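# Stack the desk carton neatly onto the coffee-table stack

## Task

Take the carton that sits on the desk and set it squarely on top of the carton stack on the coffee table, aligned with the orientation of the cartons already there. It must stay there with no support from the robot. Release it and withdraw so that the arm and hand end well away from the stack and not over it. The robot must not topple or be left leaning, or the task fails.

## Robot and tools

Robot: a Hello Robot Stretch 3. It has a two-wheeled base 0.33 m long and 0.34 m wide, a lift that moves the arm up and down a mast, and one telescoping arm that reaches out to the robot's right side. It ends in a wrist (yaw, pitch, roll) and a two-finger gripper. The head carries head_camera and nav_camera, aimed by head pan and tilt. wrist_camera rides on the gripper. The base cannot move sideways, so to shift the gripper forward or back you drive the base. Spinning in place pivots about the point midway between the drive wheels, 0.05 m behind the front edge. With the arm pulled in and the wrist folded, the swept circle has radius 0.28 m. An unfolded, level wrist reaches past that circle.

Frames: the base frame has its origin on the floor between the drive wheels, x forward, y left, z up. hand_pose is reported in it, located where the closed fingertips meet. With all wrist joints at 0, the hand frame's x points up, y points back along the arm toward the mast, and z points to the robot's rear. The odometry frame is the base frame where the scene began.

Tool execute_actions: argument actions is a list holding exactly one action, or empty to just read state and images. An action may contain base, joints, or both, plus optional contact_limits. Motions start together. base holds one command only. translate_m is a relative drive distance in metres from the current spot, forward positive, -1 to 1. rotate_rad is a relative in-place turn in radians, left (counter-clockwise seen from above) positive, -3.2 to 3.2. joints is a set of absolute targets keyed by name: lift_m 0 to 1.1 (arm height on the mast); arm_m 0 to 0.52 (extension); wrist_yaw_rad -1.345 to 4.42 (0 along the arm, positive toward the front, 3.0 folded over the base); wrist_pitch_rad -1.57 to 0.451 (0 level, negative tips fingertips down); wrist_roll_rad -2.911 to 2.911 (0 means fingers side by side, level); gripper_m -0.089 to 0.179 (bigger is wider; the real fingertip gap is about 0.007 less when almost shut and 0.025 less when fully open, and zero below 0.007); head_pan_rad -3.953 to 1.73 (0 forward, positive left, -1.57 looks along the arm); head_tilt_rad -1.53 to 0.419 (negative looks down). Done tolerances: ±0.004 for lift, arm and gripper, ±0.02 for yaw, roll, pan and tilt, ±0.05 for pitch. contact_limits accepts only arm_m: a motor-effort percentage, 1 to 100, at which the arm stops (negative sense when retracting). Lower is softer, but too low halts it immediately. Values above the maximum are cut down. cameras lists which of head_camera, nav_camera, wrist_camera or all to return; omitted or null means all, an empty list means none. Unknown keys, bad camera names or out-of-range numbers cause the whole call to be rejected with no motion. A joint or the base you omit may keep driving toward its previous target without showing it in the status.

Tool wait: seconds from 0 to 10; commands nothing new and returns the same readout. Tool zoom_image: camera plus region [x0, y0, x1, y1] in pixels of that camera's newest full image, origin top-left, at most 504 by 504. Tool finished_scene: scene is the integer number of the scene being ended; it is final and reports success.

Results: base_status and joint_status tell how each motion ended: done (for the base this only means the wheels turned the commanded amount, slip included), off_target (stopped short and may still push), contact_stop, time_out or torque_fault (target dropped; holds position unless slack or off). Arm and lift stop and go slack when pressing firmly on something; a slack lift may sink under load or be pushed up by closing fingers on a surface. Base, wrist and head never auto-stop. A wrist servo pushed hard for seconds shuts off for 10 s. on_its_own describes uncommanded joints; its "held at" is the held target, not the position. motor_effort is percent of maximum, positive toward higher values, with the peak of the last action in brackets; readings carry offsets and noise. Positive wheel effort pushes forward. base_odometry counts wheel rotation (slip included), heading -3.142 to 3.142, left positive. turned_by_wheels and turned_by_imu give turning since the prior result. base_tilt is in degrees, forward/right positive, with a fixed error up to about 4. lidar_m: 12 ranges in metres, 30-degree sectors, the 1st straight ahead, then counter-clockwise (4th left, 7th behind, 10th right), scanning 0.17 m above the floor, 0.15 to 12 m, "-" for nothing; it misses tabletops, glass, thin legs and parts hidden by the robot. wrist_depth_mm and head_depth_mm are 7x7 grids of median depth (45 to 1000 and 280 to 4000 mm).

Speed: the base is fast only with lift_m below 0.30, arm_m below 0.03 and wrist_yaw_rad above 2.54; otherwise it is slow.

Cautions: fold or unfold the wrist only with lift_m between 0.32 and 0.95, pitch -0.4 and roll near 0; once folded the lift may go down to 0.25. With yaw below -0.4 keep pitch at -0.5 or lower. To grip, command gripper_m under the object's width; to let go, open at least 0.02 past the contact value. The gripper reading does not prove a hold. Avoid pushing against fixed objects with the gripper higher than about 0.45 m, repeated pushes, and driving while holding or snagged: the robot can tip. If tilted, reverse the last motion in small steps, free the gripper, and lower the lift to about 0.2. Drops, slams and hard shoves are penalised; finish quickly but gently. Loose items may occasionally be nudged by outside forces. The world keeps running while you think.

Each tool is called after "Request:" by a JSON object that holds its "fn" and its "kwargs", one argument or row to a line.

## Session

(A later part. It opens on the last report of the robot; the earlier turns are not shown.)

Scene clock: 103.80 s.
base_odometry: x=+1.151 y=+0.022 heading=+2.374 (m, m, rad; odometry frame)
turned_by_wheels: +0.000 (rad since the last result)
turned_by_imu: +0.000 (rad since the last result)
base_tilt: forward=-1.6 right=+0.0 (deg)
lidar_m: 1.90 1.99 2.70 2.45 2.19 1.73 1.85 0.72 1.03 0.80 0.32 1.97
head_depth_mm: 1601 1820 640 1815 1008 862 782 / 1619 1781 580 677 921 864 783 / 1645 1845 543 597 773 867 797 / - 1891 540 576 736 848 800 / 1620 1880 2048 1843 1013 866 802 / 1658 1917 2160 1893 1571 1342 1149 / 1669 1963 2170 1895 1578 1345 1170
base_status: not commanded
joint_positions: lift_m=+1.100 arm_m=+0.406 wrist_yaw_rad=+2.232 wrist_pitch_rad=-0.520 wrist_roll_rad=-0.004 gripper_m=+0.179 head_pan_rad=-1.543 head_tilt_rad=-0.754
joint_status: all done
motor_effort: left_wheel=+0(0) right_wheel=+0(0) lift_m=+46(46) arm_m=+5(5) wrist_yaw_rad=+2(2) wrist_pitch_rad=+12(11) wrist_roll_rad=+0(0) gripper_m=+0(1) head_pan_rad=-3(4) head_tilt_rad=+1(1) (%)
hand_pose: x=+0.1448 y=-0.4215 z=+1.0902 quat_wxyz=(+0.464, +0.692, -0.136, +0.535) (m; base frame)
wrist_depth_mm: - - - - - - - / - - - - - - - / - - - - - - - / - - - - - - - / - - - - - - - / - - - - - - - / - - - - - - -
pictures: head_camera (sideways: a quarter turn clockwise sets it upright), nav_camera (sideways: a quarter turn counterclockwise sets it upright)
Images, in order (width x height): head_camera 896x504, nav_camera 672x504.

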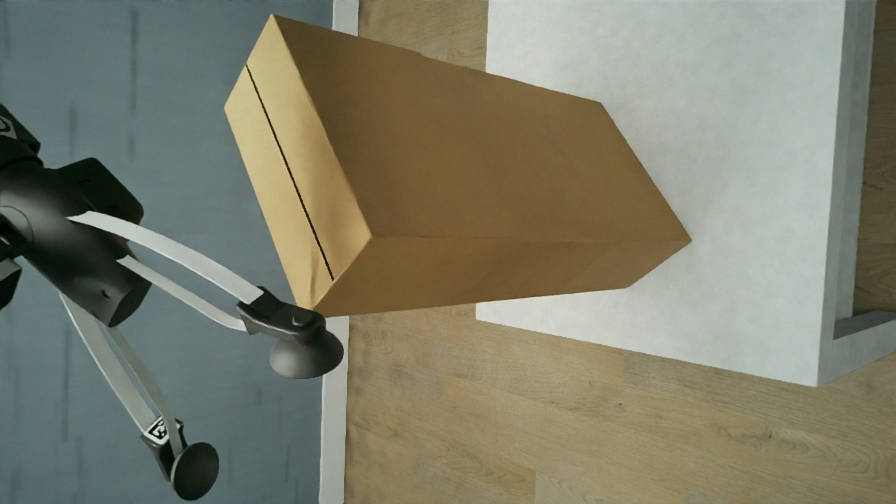

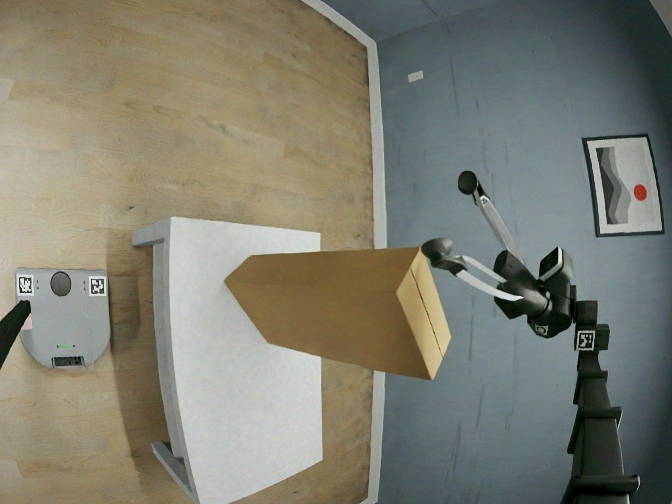

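Request:
{"fn": "execute_actions", "kwargs": {
  "actions": [
    {"joints":{"wrist_pitch_rad":-0.2,"arm_m":0.0}}
  ]
}}

Scene clock: 109.03 s.
base_odometry: x=+1.151 y=+0.022 heading=+2.374 (m, m, rad; odometry frame)
turned_by_wheels: +0.000 (rad since the last result)
turned_by_imu: -0.001 (rad since the last result)
base_tilt: forward=-1.5 right=+0.0 (deg)
lidar_m: 1.91 1.98 2.70 2.45 2.18 1.73 1.85 0.72 1.03 0.80 0.32 1.98
head_depth_mm: - - - - 1004 863 785 / - - - - 946 861 785 / - - - - - 847 799 / - - 541 - - - 802 / - - 2086 - - - 929 / 1655 1889 2153 - - - - / 1685 1914 2166 - - - -
base_status: not commanded
joint_positions: lift_m=+1.100 arm_m=+0.001 wrist_yaw_rad=+2.233 wrist_pitch_rad=-0.222 wrist_roll_rad=-0.004 gripper_m=+0.179 head_pan_rad=-1.543 head_tilt_rad=-0.754
joint_status: all done
motor_effort: left_wheel=+0(0) right_wheel=+0(0) lift_m=+45(45) arm_m=-6(6) wrist_yaw_rad=+2(2) wrist_pitch_rad=+14(14) wrist_roll_rad=+0(0) gripper_m=+0(1) head_pan_rad=-4(3) head_tilt_rad=+1(1) (%)
hand_pose: x=+0.1717 y=+0.0044 z=+1.1584 quat_wxyz=(+0.380, +0.664, -0.237, +0.598) (m; base frame)
wrist_depth_mm: - - - - - - - / - - - - - - - / - - - - - - - / - - - - - - - / - - - - - - - / - - - - - - - / - - - - - - -
pictures: head_camera (sideways: a quarter turn clockwise sets it upright), nav_camera (sideways: a quarter turn counterclockwise sets it upright), wrist_camera
Images, in order (width x height): head_camera 896x504, nav_camera 672x504, wrist_camera 644x364.

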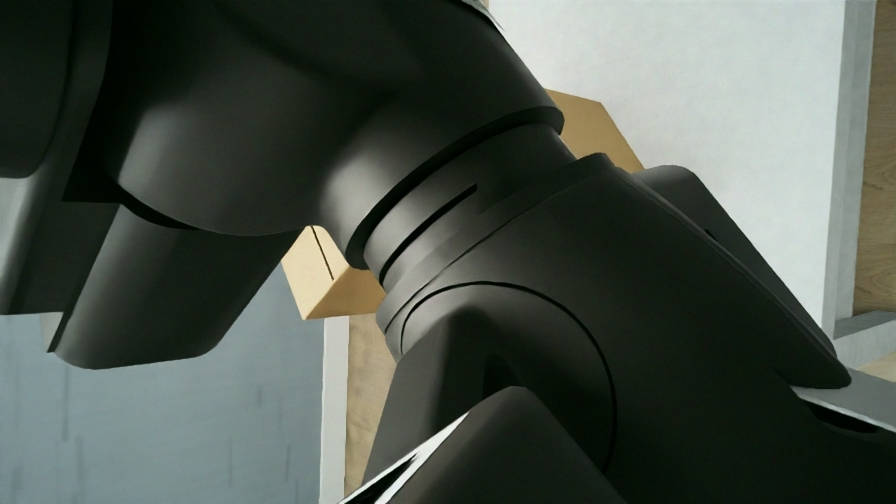

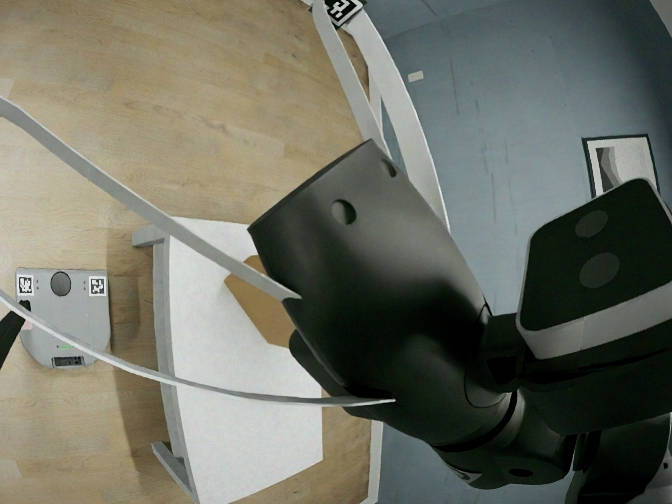

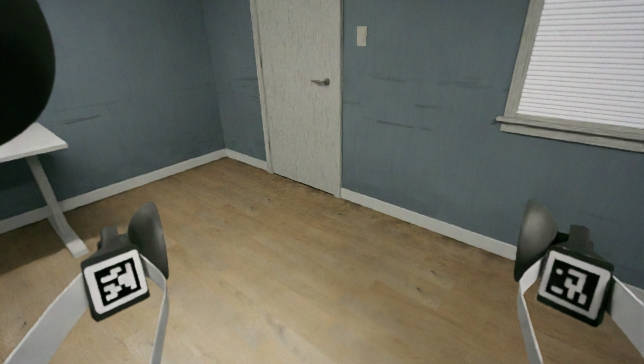

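Request:
{"fn": "execute_actions", "kwargs": {
  "actions": [
    {"base":{"translate_m":0.35},"joints":{"head_pan_rad":-2.2,"head_tilt_rad":-0.6}}
  ],
  "cameras": ["head_camera"]
}}

Scene clock: 114.23 s.
base_odometry: x=+0.899 y=+0.265 heading=+2.374 (m, m, rad; odometry frame)
turned_by_wheels: +0.000 (rad since the last result)
turned_by_imu: +0.001 (rad since the last result)
base_tilt: forward=-1.6 right=-0.1 (deg)
lidar_m: 1.56 1.62 2.21 2.44 3.00 2.05 2.20 1.05 0.33 0.81 1.94 1.61
head_depth_mm: - 2672 2809 2269 1152 943 1206 / - 2553 2785 2260 1151 948 1092 / - 2356 779 832 1052 945 826 / - 2181 727 633 742 881 806 / - 2053 2158 690 1061 929 1029 / - - 2056 2175 1790 1174 1246 / - - 1935 - 1679 1466 1245
base_status: done
joint_positions: lift_m=+1.100 arm_m=+0.001 wrist_yaw_rad=+2.233 wrist_pitch_rad=-0.222 wrist_roll_rad=-0.004 gripper_m=+0.179 head_pan_rad=-2.193 head_tilt_rad=-0.606
joint_status: all done
motor_effort: left_wheel=-1(4) right_wheel=+1(4) lift_m=+45(46) arm_m=-6(6) wrist_yaw_rad=+1(1) wrist_pitch_rad=+14(14) wrist_roll_rad=+0(0) gripper_m=+0(0) head_pan_rad=-3(37) head_tilt_rad=+2(15) (%)
hand_pose: x=+0.1717 y=+0.0044 z=+1.1584 quat_wxyz=(+0.380, +0.664, -0.237, +0.598) (m; base frame)
wrist_depth_mm: - - - - - - - / - - - - - - - / - - - - - - - / - - - - - - - / - - - - - - - / - - - - - - - / - - - - - - -
pictures: head_camera (sideways: a quarter turn clockwise sets it upright)
Images, in order (width x height): head_camera 896x504.

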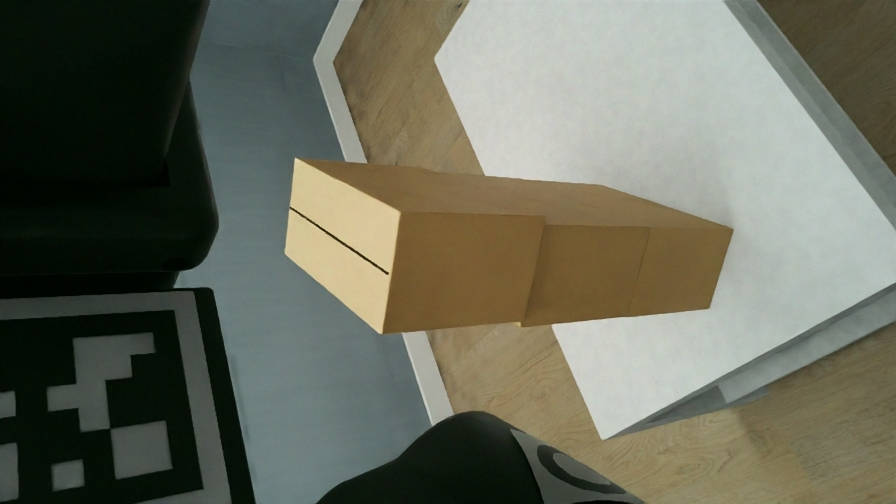

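Request:
{"fn": "zoom_image", "kwargs": {
  "camera": "head_camera",
  "region": [380,140,760,350]
}}

Region (380, 140, 760, 350) of head_camera's 896x504 image, scaled by 1.326, with more detail than that image has; it fills the top 279 rows of this view, and the rest is white.

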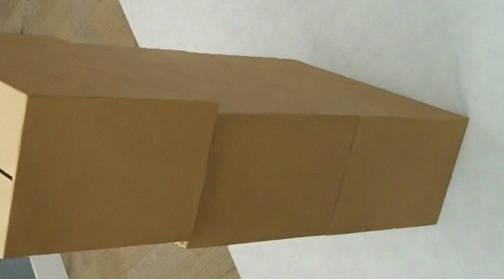

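Request:
{"fn": "zoom_image", "kwargs": {
  "camera": "head_camera",
  "region": [480,190,600,340]
}}

Request:
{"fn": "zoom_image", "kwargs": {
  "camera": "head_camera",
  "region": [380,150,500,230]
}}

Region (480, 190, 600, 340) of head_camera's 896x504 image, scaled by 3.360, with more detail than that image has; it fills the left 403 columns of this view, and the rest is white.

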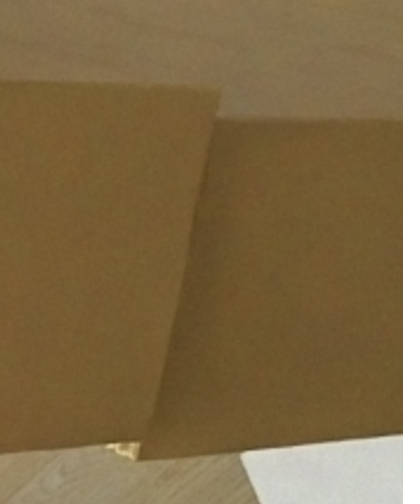

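Region (380, 150, 500, 230) of head_camera's 896x504 image, scaled by 4.200, with more detail than that image has.

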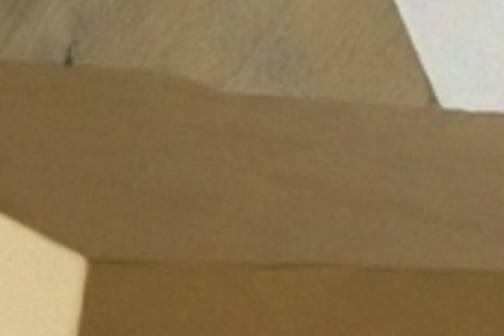

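Request:
{"fn": "execute_actions", "kwargs": {
  "actions": [
    {"base":{"translate_m":-0.35},"joints":{"head_pan_rad":-1.54,"head_tilt_rad":-0.75,"arm_m":0.406,"wrist_pitch_rad":-0.5}}
  ],
  "cameras": []
}}

Request:
{"fn": "execute_actions", "kwargs": {
  "actions": [
    {"joints":{"wrist_pitch_rad":-1.57}}
  ]
}}

Scene clock: 123.30 s.
base_odometry: x=+1.151 y=+0.022 heading=+2.374 (m, m, rad; odometry frame)
turned_by_wheels: +0.000 (rad since the last result)
turned_by_imu: -0.003 (rad since the last result)
base_tilt: forward=-1.6 right=+0.0 (deg)
lidar_m: 1.90 1.98 2.70 2.45 2.18 1.73 1.85 0.72 1.03 0.80 0.32 1.97
head_depth_mm: 1597 1798 638 1855 1016 868 784 / 1616 1792 577 670 905 869 789 / - 1850 550 591 761 868 790 / - 1877 553 566 723 851 789 / 1613 1862 2038 1789 1023 873 806 / 1643 1906 2203 1917 1590 1345 1135 / 1671 1854 2192 1920 1580 1351 1173
base_status: done
joint_positions: lift_m=+1.100 arm_m=+0.406 wrist_yaw_rad=+2.233 wrist_pitch_rad=-0.514 wrist_roll_rad=-0.004 gripper_m=+0.179 head_pan_rad=-1.547 head_tilt_rad=-0.741
joint_status: all done
motor_effort: left_wheel=+0(4) right_wheel=+1(0) lift_m=+45(46) arm_m=+5(6) wrist_yaw_rad=+1(2) wrist_pitch_rad=+9(13) wrist_roll_rad=+0(0) gripper_m=+0(0) head_pan_rad=+3(40) head_tilt_rad=-4(17) (%)
hand_pose: x=+0.1454 y=-0.4208 z=+1.0915 quat_wxyz=(+0.462, +0.692, -0.137, +0.537) (m; base frame)
wrist_depth_mm: - - - - - - - / - - - - - - - / - - - - - - - / - - - - - - - / - - - - - - - / - - - - - - - / - - - - - - -
pictures: none
No camera images: the call's "cameras" was empty. Leave "cameras" out to get every camera's image.

Scene clock: 124.70 s.
base_odometry: x=+1.151 y=+0.022 heading=+2.374 (m, m, rad; odometry frame)
turned_by_wheels: +0.000 (rad since the last result)
turned_by_imu: +0.000 (rad since the last result)
base_tilt: forward=-1.7 right=+0.1 (deg)
lidar_m: 1.91 1.98 2.70 2.45 2.18 1.73 1.85 0.72 1.03 0.80 0.32 1.98
head_depth_mm: 1599 1803 648 1842 1015 866 785 / - 1818 574 670 904 871 787 / 1580 1869 550 591 759 869 789 / 1597 1858 552 567 720 852 788 / 1645 1869 2070 1812 1023 872 803 / 1660 1891 2167 1914 1586 1347 1134 / 1666 1901 2191 1916 1591 1352 1182
base_status: not commanded
joint_positions: lift_m=+1.100 arm_m=+0.406 wrist_yaw_rad=+2.233 wrist_pitch_rad=-1.564 wrist_roll_rad=-0.004 gripper_m=+0.179 head_pan_rad=-1.547 head_tilt_rad=-0.741
joint_status: all done
motor_effort: left_wheel=+0(0) right_wheel=+1(1) lift_m=+46(45) arm_m=+5(5) wrist_yaw_rad=+2(1) wrist_pitch_rad=-4(8) wrist_roll_rad=+0(0) gripper_m=+0(1) head_pan_rad=+3(4) head_tilt_rad=-4(4) (%)
hand_pose: x=-0.0389 y=-0.5645 z=+0.9820 quat_wxyz=(+0.668, +0.669, +0.229, +0.233) (m; base frame)
wrist_depth_mm: - - 132 132 130 - - / - - 138 136 135 - - / - - 143 141 140 - - / - - 149 147 145 - - / - 728 155 152 150 - - / - 751 162 158 157 - - / - - 773 165 163 - -
pictures: head_camera (sideways: a quarter turn clockwise sets it upright), nav_camera (sideways: a quarter turn counterclockwise sets it upright), wrist_camera
Images, in order (width x height): head_camera 896x504, nav_camera 672x504, wrist_camera 644x364.

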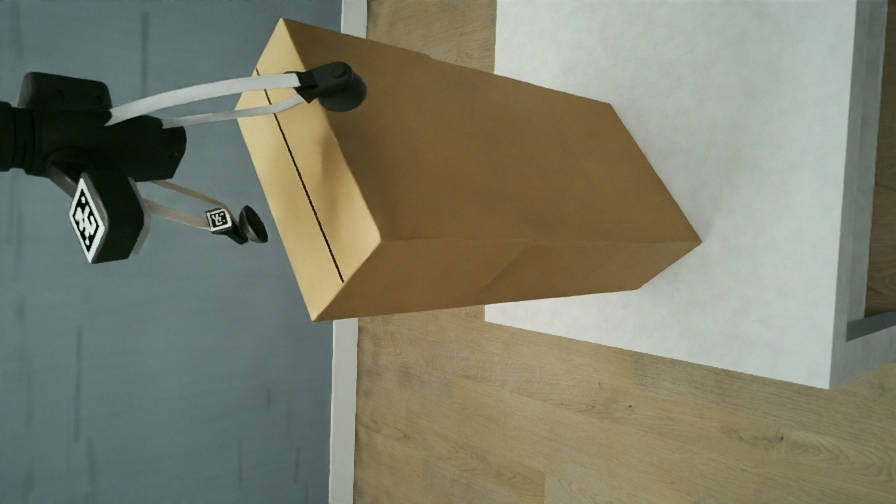

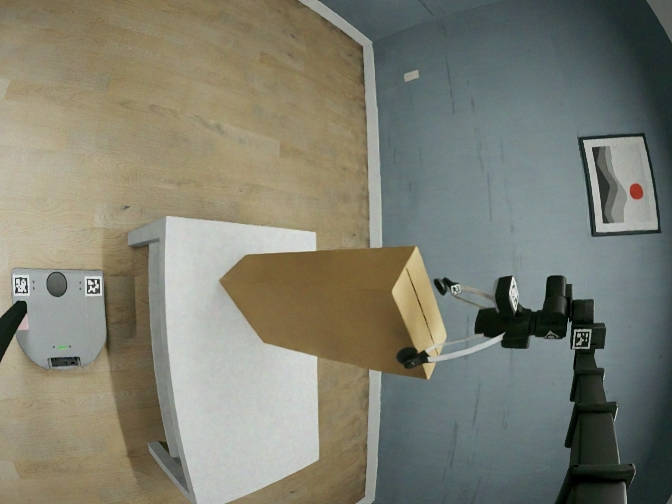

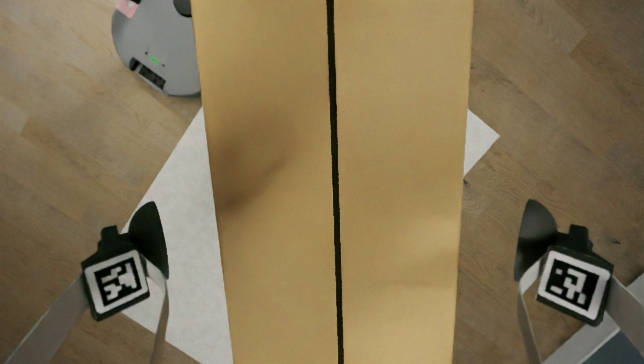

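Request:
{"fn": "zoom_image", "kwargs": {
  "camera": "head_camera",
  "region": [380,30,680,330]
}}

Region (380, 30, 680, 330) of head_camera's 896x504 image, scaled by 1.680, with more detail than that image has.

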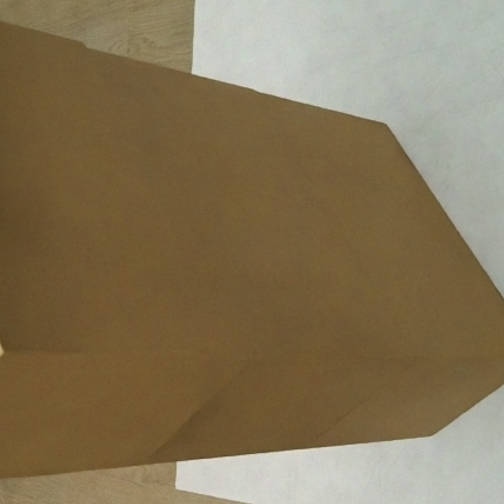

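Request:
{"fn": "execute_actions", "kwargs": {
  "actions": [
    {"joints":{"lift_m":1.075}}
  ],
  "cameras": []
}}

Request:
{"fn": "execute_actions", "kwargs": {
  "actions": [
    {"joints":{"gripper_m":0.09}}
  ],
  "cameras": []
}}

Request:
{"fn": "execute_actions", "kwargs": {
  "actions": [
    {"joints":{"lift_m":1.085}}
  ],
  "cameras": []
}}

Request:
{"fn": "execute_actions", "kwargs": {
  "actions": [
    {"joints":{"arm_m":0.416}}
  ]
}}

Scene clock: 127.53 s.
base_odometry: x=+1.151 y=+0.022 heading=+2.374 (m, m, rad; odometry frame)
turned_by_wheels: +0.000 (rad since the last result)
turned_by_imu: -0.001 (rad since the last result)
base_tilt: forward=-1.6 right=+0.0 (deg)
lidar_m: 1.91 1.99 2.71 2.45 2.19 1.73 1.85 0.72 1.03 0.80 0.32 1.97
head_depth_mm: 1604 1804 639 1842 1016 869 786 / 1579 1799 571 672 902 867 785 / 1627 1899 551 592 760 867 787 / 1627 1875 553 566 724 852 790 / 1639 1870 2063 1794 1026 874 805 / 1648 1888 2170 1910 1584 1351 1133 / 1660 1896 2201 1923 1584 1350 1168
base_status: not commanded
joint_positions: lift_m=+1.075 arm_m=+0.406 wrist_yaw_rad=+2.233 wrist_pitch_rad=-1.564 wrist_roll_rad=-0.004 gripper_m=+0.179 head_pan_rad=-1.547 head_tilt_rad=-0.741
joint_status: all done
motor_effort: left_wheel=+0(0) right_wheel=+1(1) lift_m=+29(42) arm_m=+5(5) wrist_yaw_rad=+2(2) wrist_pitch_rad=-3(4) wrist_roll_rad=+0(0) gripper_m=+1(0) head_pan_rad=+4(4) head_tilt_rad=-4(5) (%)
hand_pose: x=-0.0389 y=-0.5645 z=+0.9576 quat_wxyz=(+0.668, +0.669, +0.229, +0.233) (m; base frame)
wrist_depth_mm: - 112 110 109 108 973 967 / - - 114 113 112 - - / - - 118 117 116 - - / - - 123 121 120 - - / - 716 128 126 125 - - / - 745 133 131 130 - - / - - 139 137 135 - -
pictures: none
No camera images: the call's "cameras" was empty. Leave "cameras" out to get every camera's image.

Scene clock: 128.90 s.
base_odometry: x=+1.151 y=+0.022 heading=+2.374 (m, m, rad; odometry frame)
turned_by_wheels: +0.000 (rad since the last result)
turned_by_imu: +0.000 (rad since the last result)
base_tilt: forward=-1.6 right=-0.1 (deg)
lidar_m: 1.91 1.98 2.70 2.45 2.18 1.73 1.85 0.72 1.03 0.80 0.32 1.98
head_depth_mm: 1596 1811 637 1847 1017 867 785 / 1584 1810 590 672 901 871 786 / 1617 1904 552 591 762 869 786 / 1632 1895 552 567 724 852 789 / 1649 1867 2084 1806 1025 870 807 / 1656 1898 2199 1906 1587 1351 1130 / 1681 1894 2204 1922 1582 1350 1177
base_status: not commanded
joint_positions: lift_m=+1.075 arm_m=+0.406 wrist_yaw_rad=+2.233 wrist_pitch_rad=-1.564 wrist_roll_rad=-0.004 gripper_m=+0.091 head_pan_rad=-1.547 head_tilt_rad=-0.741
joint_status: all done
motor_effort: left_wheel=+0(0) right_wheel=+1(0) lift_m=+30(30) arm_m=+5(5) wrist_yaw_rad=+2(1) wrist_pitch_rad=-3(3) wrist_roll_rad=+0(0) gripper_m=-23(100) head_pan_rad=+3(4) head_tilt_rad=-5(5) (%)
hand_pose: x=-0.0389 y=-0.5645 z=+0.9576 quat_wxyz=(+0.668, +0.669, +0.229, +0.233) (m; base frame)
wrist_depth_mm: - 111 110 109 108 967 973 / - - 113 113 111 - - / - - 117 117 115 - - / - - 122 121 120 - - / - 728 127 125 124 125 - / - 738 132 130 129 130 - / - - 138 136 134 - -
pictures: none
No camera images: the call's "cameras" was empty. Leave "cameras" out to get every camera's image.

Scene clock: 129.63 s.
base_odometry: x=+1.151 y=+0.022 heading=+2.374 (m, m, rad; odometry frame)
turned_by_wheels: +0.000 (rad since the last result)
turned_by_imu: +0.000 (rad since the last result)
base_tilt: forward=-1.6 right=+0.1 (deg)
lidar_m: 1.91 1.98 2.70 2.45 2.18 1.73 1.85 0.72 1.03 0.80 0.32 1.97
head_depth_mm: 1604 1811 634 1845 1023 869 785 / - 1779 574 671 903 867 787 / 1605 1875 539 592 762 867 788 / 1643 1877 534 568 723 853 788 / 1634 1862 2058 1810 1026 875 805 / 1651 1897 2164 1923 1583 1354 1133 / 1681 1895 2185 1922 1583 1350 1177
base_status: not commanded
joint_positions: lift_m=+1.085 arm_m=+0.406 wrist_yaw_rad=+2.233 wrist_pitch_rad=-1.564 wrist_roll_rad=-0.004 gripper_m=+0.091 head_pan_rad=-1.547 head_tilt_rad=-0.741
joint_status: all done
motor_effort: left_wheel=+0(0) right_wheel=+1(0) lift_m=+47(49) arm_m=+5(5) wrist_yaw_rad=+1(2) wrist_pitch_rad=-3(3) wrist_roll_rad=+0(0) gripper_m=-23(23) head_pan_rad=+4(4) head_tilt_rad=-4(4) (%)
hand_pose: x=-0.0389 y=-0.5645 z=+0.9670 quat_wxyz=(+0.668, +0.669, +0.229, +0.233) (m; base frame)
wrist_depth_mm: - - 110 109 108 961 - / - - 114 112 112 - - / - - 117 117 115 - - / - - 122 121 120 - - / - 726 126 126 124 125 - / - 747 132 130 129 130 - / - - 138 136 135 - -
pictures: none
No camera images: the call's "cameras" was empty. Leave "cameras" out to get every camera's image.

Scene clock: 130.47 s.
base_odometry: x=+1.151 y=+0.022 heading=+2.374 (m, m, rad; odometry frame)
turned_by_wheels: +0.000 (rad since the last result)
turned_by_imu: +0.000 (rad since the last result)
base_tilt: forward=-1.5 right=+0.0 (deg)
lidar_m: 1.91 1.98 2.71 2.45 2.18 1.73 1.85 0.72 1.03 0.80 0.32 1.97
head_depth_mm: 1604 1803 648 1834 1021 870 784 / - 1753 583 689 903 868 788 / 1589 1880 552 606 759 869 789 / 1618 1881 537 582 723 854 789 / 1648 1865 2070 1850 1030 875 807 / 1652 1880 2172 1926 1597 1350 1133 / 1675 1890 2209 1926 1583 1355 1181
base_status: not commanded
joint_positions: lift_m=+1.085 arm_m=+0.416 wrist_yaw_rad=+2.233 wrist_pitch_rad=-1.564 wrist_roll_rad=-0.004 gripper_m=+0.091 head_pan_rad=-1.547 head_tilt_rad=-0.741
joint_status: all done
motor_effort: left_wheel=+0(0) right_wheel=+1(1) lift_m=+46(47) arm_m=+5(4) wrist_yaw_rad=+1(1) wrist_pitch_rad=-3(3) wrist_roll_rad=+0(0) gripper_m=-22(23) head_pan_rad=+3(4) head_tilt_rad=-4(4) (%)
hand_pose: x=-0.0389 y=-0.5745 z=+0.9670 quat_wxyz=(+0.668, +0.669, +0.229, +0.233) (m; base frame)
wrist_depth_mm: - 112 110 109 108 976 - / - - 114 113 111 - - / - - 118 117 115 - - / - - 122 121 120 - - / - 721 127 126 124 125 - / - 748 133 131 129 130 - / - - 138 136 134 - -
pictures: head_camera (sideways: a quarter turn clockwise sets it upright), nav_camera (sideways: a quarter turn counterclockwise sets it upright), wrist_camera
Images, in order (width x height): head_camera 896x504, nav_camera 672x504, wrist_camera 644x364.

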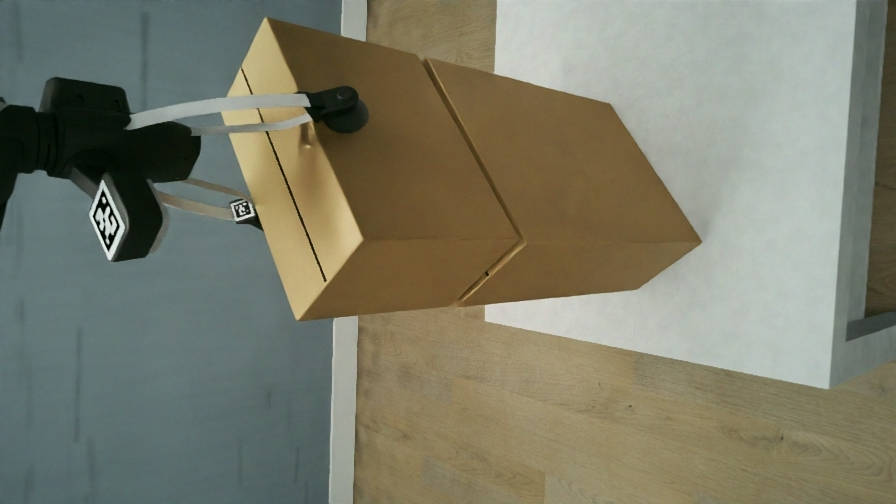

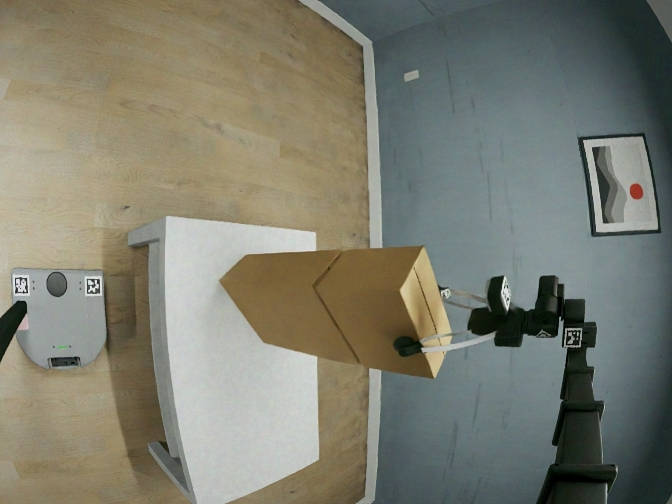

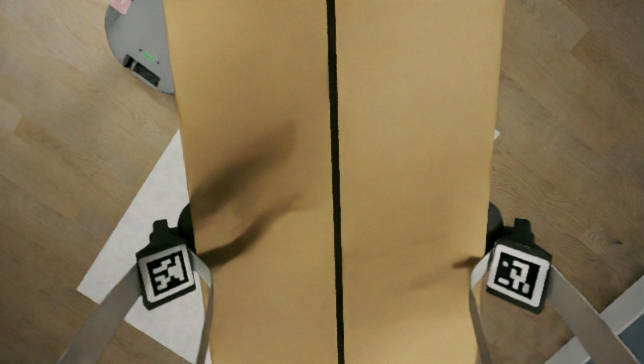

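Request:
{"fn": "zoom_image", "kwargs": {
  "camera": "head_camera",
  "region": [400,40,560,320]
}}

Region (400, 40, 560, 320) of head_camera's 896x504 image, scaled by 1.800, with more detail than that image has; it fills the left 288 columns of this view, and the rest is white.

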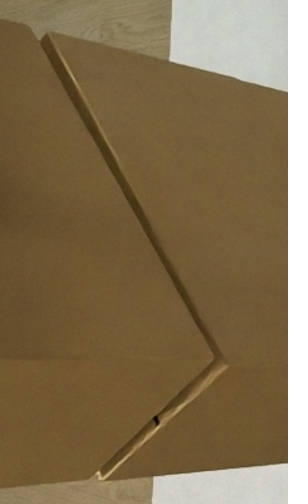

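Request:
{"fn": "execute_actions", "kwargs": {
  "actions": [
    {"joints":{"lift_m":1.074}}
  ],
  "cameras": ["head_camera"]
}}

Request:
{"fn": "zoom_image", "kwargs": {
  "camera": "head_camera",
  "region": [400,40,560,320]
}}

Scene clock: 132.20 s.
base_odometry: x=+1.151 y=+0.022 heading=+2.374 (m, m, rad; odometry frame)
turned_by_wheels: +0.000 (rad since the last result)
turned_by_imu: +0.000 (rad since the last result)
base_tilt: forward=-1.6 right=+0.0 (deg)
lidar_m: 1.90 1.98 2.71 2.45 2.18 1.73 1.85 0.72 1.02 0.80 0.32 1.97
head_depth_mm: 1596 1810 654 1850 1019 866 784 / 1580 1788 594 687 902 869 785 / 1620 1910 551 606 759 867 787 / 1631 1894 552 582 723 854 790 / 1641 1870 2075 1867 1026 874 804 / 1645 1889 2205 1915 1576 1342 1136 / 1660 1888 2187 1928 1588 1351 1174
base_status: not commanded
joint_positions: lift_m=+1.074 arm_m=+0.416 wrist_yaw_rad=+2.233 wrist_pitch_rad=-1.565 wrist_roll_rad=-0.004 gripper_m=+0.091 head_pan_rad=-1.547 head_tilt_rad=-0.741
joint_status: all done
motor_effort: left_wheel=-1(0) right_wheel=+0(1) lift_m=+27(43) arm_m=+5(5) wrist_yaw_rad=+2(2) wrist_pitch_rad=-3(3) wrist_roll_rad=+0(0) gripper_m=-23(23) head_pan_rad=+3(4) head_tilt_rad=-4(5) (%)
hand_pose: x=-0.0391 y=-0.5746 z=+0.9567 quat_wxyz=(+0.668, +0.669, +0.229, +0.233) (m; base frame)
wrist_depth_mm: - 111 110 109 107 965 968 / - - 113 112 111 - - / - - 117 116 115 - - / - - 122 121 119 - - / - 701 127 125 124 125 - / - 726 132 130 129 130 - / - - 138 136 135 - -
pictures: head_camera (sideways: a quarter turn clockwise sets it upright)
Images, in order (width x height): head_camera 896x504.

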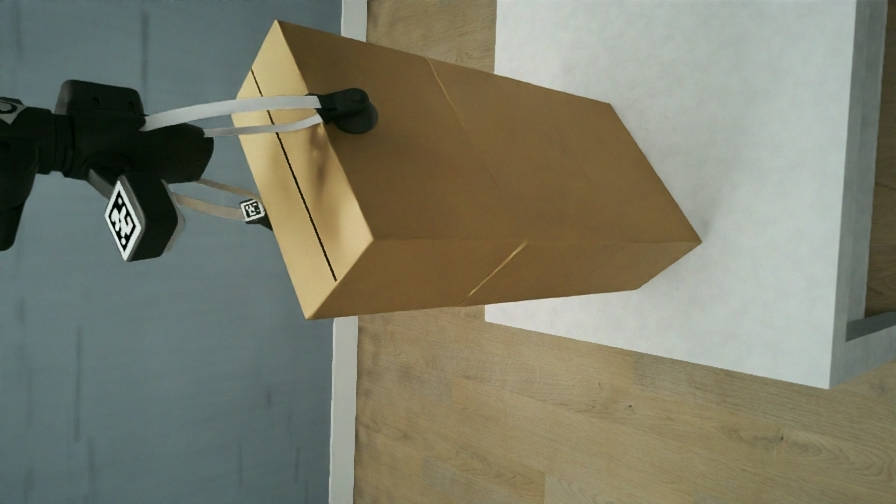

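Region (400, 40, 560, 320) of head_camera's 896x504 image, scaled by 1.800, with more detail than that image has; it fills the left 288 columns of this view, and the rest is white.

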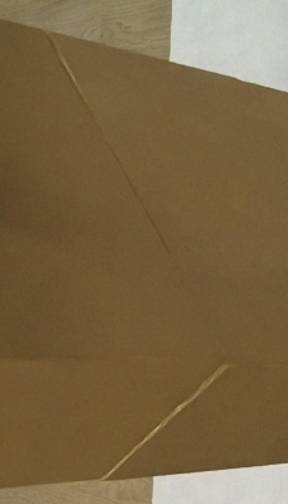

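Request:
{"fn": "execute_actions", "kwargs": {
  "actions": [
    {"joints":{"gripper_m":0.179}}
  ],
  "cameras": []
}}

Request:
{"fn": "execute_actions", "kwargs": {
  "actions": [
    {"joints":{"lift_m":1.1,"wrist_pitch_rad":-0.4}}
  ],
  "cameras": []
}}

Request:
{"fn": "execute_actions", "kwargs": {
  "actions": [
    {"base":{"translate_m":0.35},"joints":{"arm_m":0.0,"head_pan_rad":-2.2,"head_tilt_rad":-0.6}}
  ],
  "cameras": ["head_camera"]
}}

Request:
{"fn": "zoom_image", "kwargs": {
  "camera": "head_camera",
  "region": [380,140,760,350]
}}

Scene clock: 134.60 s.
base_odometry: x=+1.151 y=+0.022 heading=+2.374 (m, m, rad; odometry frame)
turned_by_wheels: +0.000 (rad since the last result)
turned_by_imu: -0.001 (rad since the last result)
base_tilt: forward=-1.6 right=+0.1 (deg)
lidar_m: 1.91 1.98 2.70 2.45 2.18 1.73 1.85 0.72 1.03 0.80 0.32 1.97
head_depth_mm: 1595 1817 655 1862 1019 867 788 / 1576 1785 579 685 903 869 786 / 1615 1905 552 605 761 870 789 / 1637 1878 551 581 720 855 791 / 1643 1878 2082 1864 1025 874 806 / 1661 1870 2192 1934 1582 1349 1132 / 1668 1899 2181 1912 1591 1348 1177
base_status: not commanded
joint_positions: lift_m=+1.074 arm_m=+0.416 wrist_yaw_rad=+2.233 wrist_pitch_rad=-1.565 wrist_roll_rad=-0.004 gripper_m=+0.179 head_pan_rad=-1.547 head_tilt_rad=-0.741
joint_status: all done
motor_effort: left_wheel=+0(0) right_wheel=+1(1) lift_m=+29(29) arm_m=+5(5) wrist_yaw_rad=+1(1) wrist_pitch_rad=-3(3) wrist_roll_rad=+0(0) gripper_m=+1(100) head_pan_rad=+3(3) head_tilt_rad=-5(5) (%)
hand_pose: x=-0.0391 y=-0.5746 z=+0.9566 quat_wxyz=(+0.668, +0.669, +0.229, +0.233) (m; base frame)
wrist_depth_mm: - 111 109 108 107 954 968 / - - 113 112 111 - - / - - 117 116 115 - - / - - 121 120 119 - - / - 700 126 125 124 - - / - 744 132 130 128 - - / - - 139 135 134 - -
pictures: none
No camera images: the call's "cameras" was empty. Leave "cameras" out to get every camera's image.

Scene clock: 136.07 s.
base_odometry: x=+1.151 y=+0.022 heading=+2.374 (m, m, rad; odometry frame)
turned_by_wheels: +0.000 (rad since the last result)
turned_by_imu: +0.000 (rad since the last result)
base_tilt: forward=-1.7 right=-0.1 (deg)
lidar_m: 1.91 1.98 2.71 2.46 2.18 1.73 1.86 0.72 1.03 0.80 0.32 1.97
head_depth_mm: 1601 1819 657 1848 1021 871 783 / 1616 1774 592 688 903 867 788 / 1676 1836 554 605 758 867 788 / - 1886 552 582 724 855 786 / 1620 1818 2096 1859 1022 875 805 / 1629 1886 2175 1908 1578 1352 1130 / 1668 1952 2190 1926 1578 1356 1176
base_status: not commanded
joint_positions: lift_m=+1.100 arm_m=+0.416 wrist_yaw_rad=+2.233 wrist_pitch_rad=-0.421 wrist_roll_rad=-0.004 gripper_m=+0.179 head_pan_rad=-1.547 head_tilt_rad=-0.741
joint_status: all done
motor_effort: left_wheel=-1(0) right_wheel=+1(0) lift_m=+46(50) arm_m=+5(6) wrist_yaw_rad=+0(2) wrist_pitch_rad=+13(13) wrist_roll_rad=+0(0) gripper_m=+0(1) head_pan_rad=+3(4) head_tilt_rad=-4(4) (%)
hand_pose: x=+0.1554 y=-0.4230 z=+1.1117 quat_wxyz=(+0.437, +0.685, -0.170, +0.558) (m; base frame)
wrist_depth_mm: - - - - - - - / - - - - - - - / - - - - - - - / - - - - - - - / - - - - - - - / - - - - - - - / - - - - - - -
pictures: none
No camera images: the call's "cameras" was empty. Leave "cameras" out to get every camera's image.

Scene clock: 140.80 s.
base_odometry: x=+0.899 y=+0.265 heading=+2.374 (m, m, rad; odometry frame)
turned_by_wheels: +0.000 (rad since the last result)
turned_by_imu: +0.000 (rad since the last result)
base_tilt: forward=-1.7 right=+0.0 (deg)
lidar_m: 1.56 1.62 2.21 2.43 3.01 2.05 2.20 1.05 0.33 0.81 1.94 1.62
head_depth_mm: - 2685 2790 2255 1156 949 1209 / - 2537 2777 2252 1150 944 1090 / - 2394 2380 862 1057 948 822 / - 2170 728 642 740 880 806 / - 2063 2178 692 1052 922 908 / - - 2061 2201 1795 1180 1244 / - - 1932 - 1735 1474 1243
base_status: done
joint_positions: lift_m=+1.100 arm_m=+0.001 wrist_yaw_rad=+2.233 wrist_pitch_rad=-0.421 wrist_roll_rad=-0.004 gripper_m=+0.179 head_pan_rad=-2.193 head_tilt_rad=-0.606
joint_status: all done
motor_effort: left_wheel=-1(2) right_wheel=+1(6) lift_m=+46(46) arm_m=-6(7) wrist_yaw_rad=+0(1) wrist_pitch_rad=+12(13) wrist_roll_rad=+0(0) gripper_m=+0(1) head_pan_rad=-3(38) head_tilt_rad=+2(15) (%)
hand_pose: x=+0.1555 y=-0.0083 z=+1.1118 quat_wxyz=(+0.437, +0.685, -0.170, +0.558) (m; base frame)
wrist_depth_mm: - - - - - - - / - - - - - - - / - - - - - - - / - - - - - - - / - - - - - - - / - - - - - - - / - - - - - - -
pictures: head_camera (sideways: a quarter turn clockwise sets it upright)
Images, in order (width x height): head_camera 896x504.

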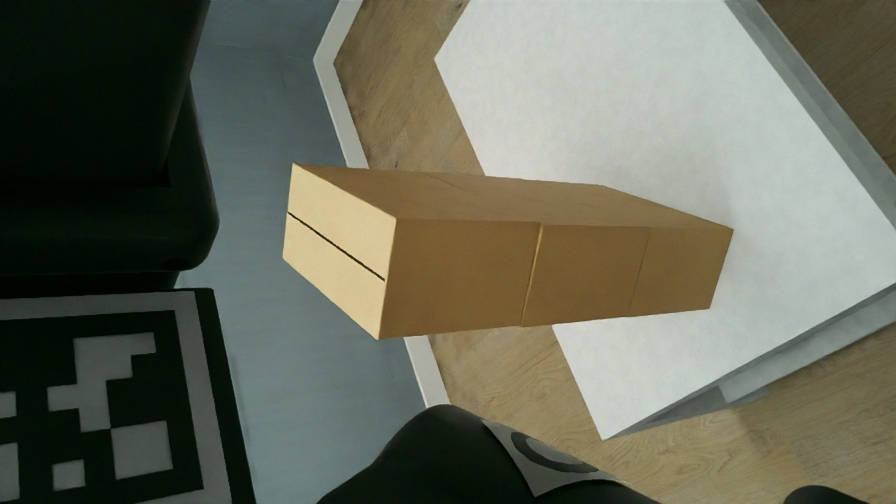

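Region (380, 140, 760, 350) of head_camera's 896x504 image, scaled by 1.326, with more detail than that image has; it fills the top 279 rows of this view, and the rest is white.

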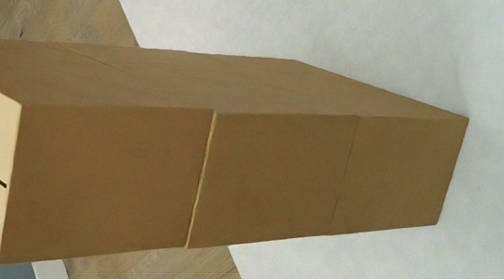

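Aligned.

Request:
{"fn": "finished_scene", "kwargs": {
  "scene": 2
}}

The scene is finished: the task was done.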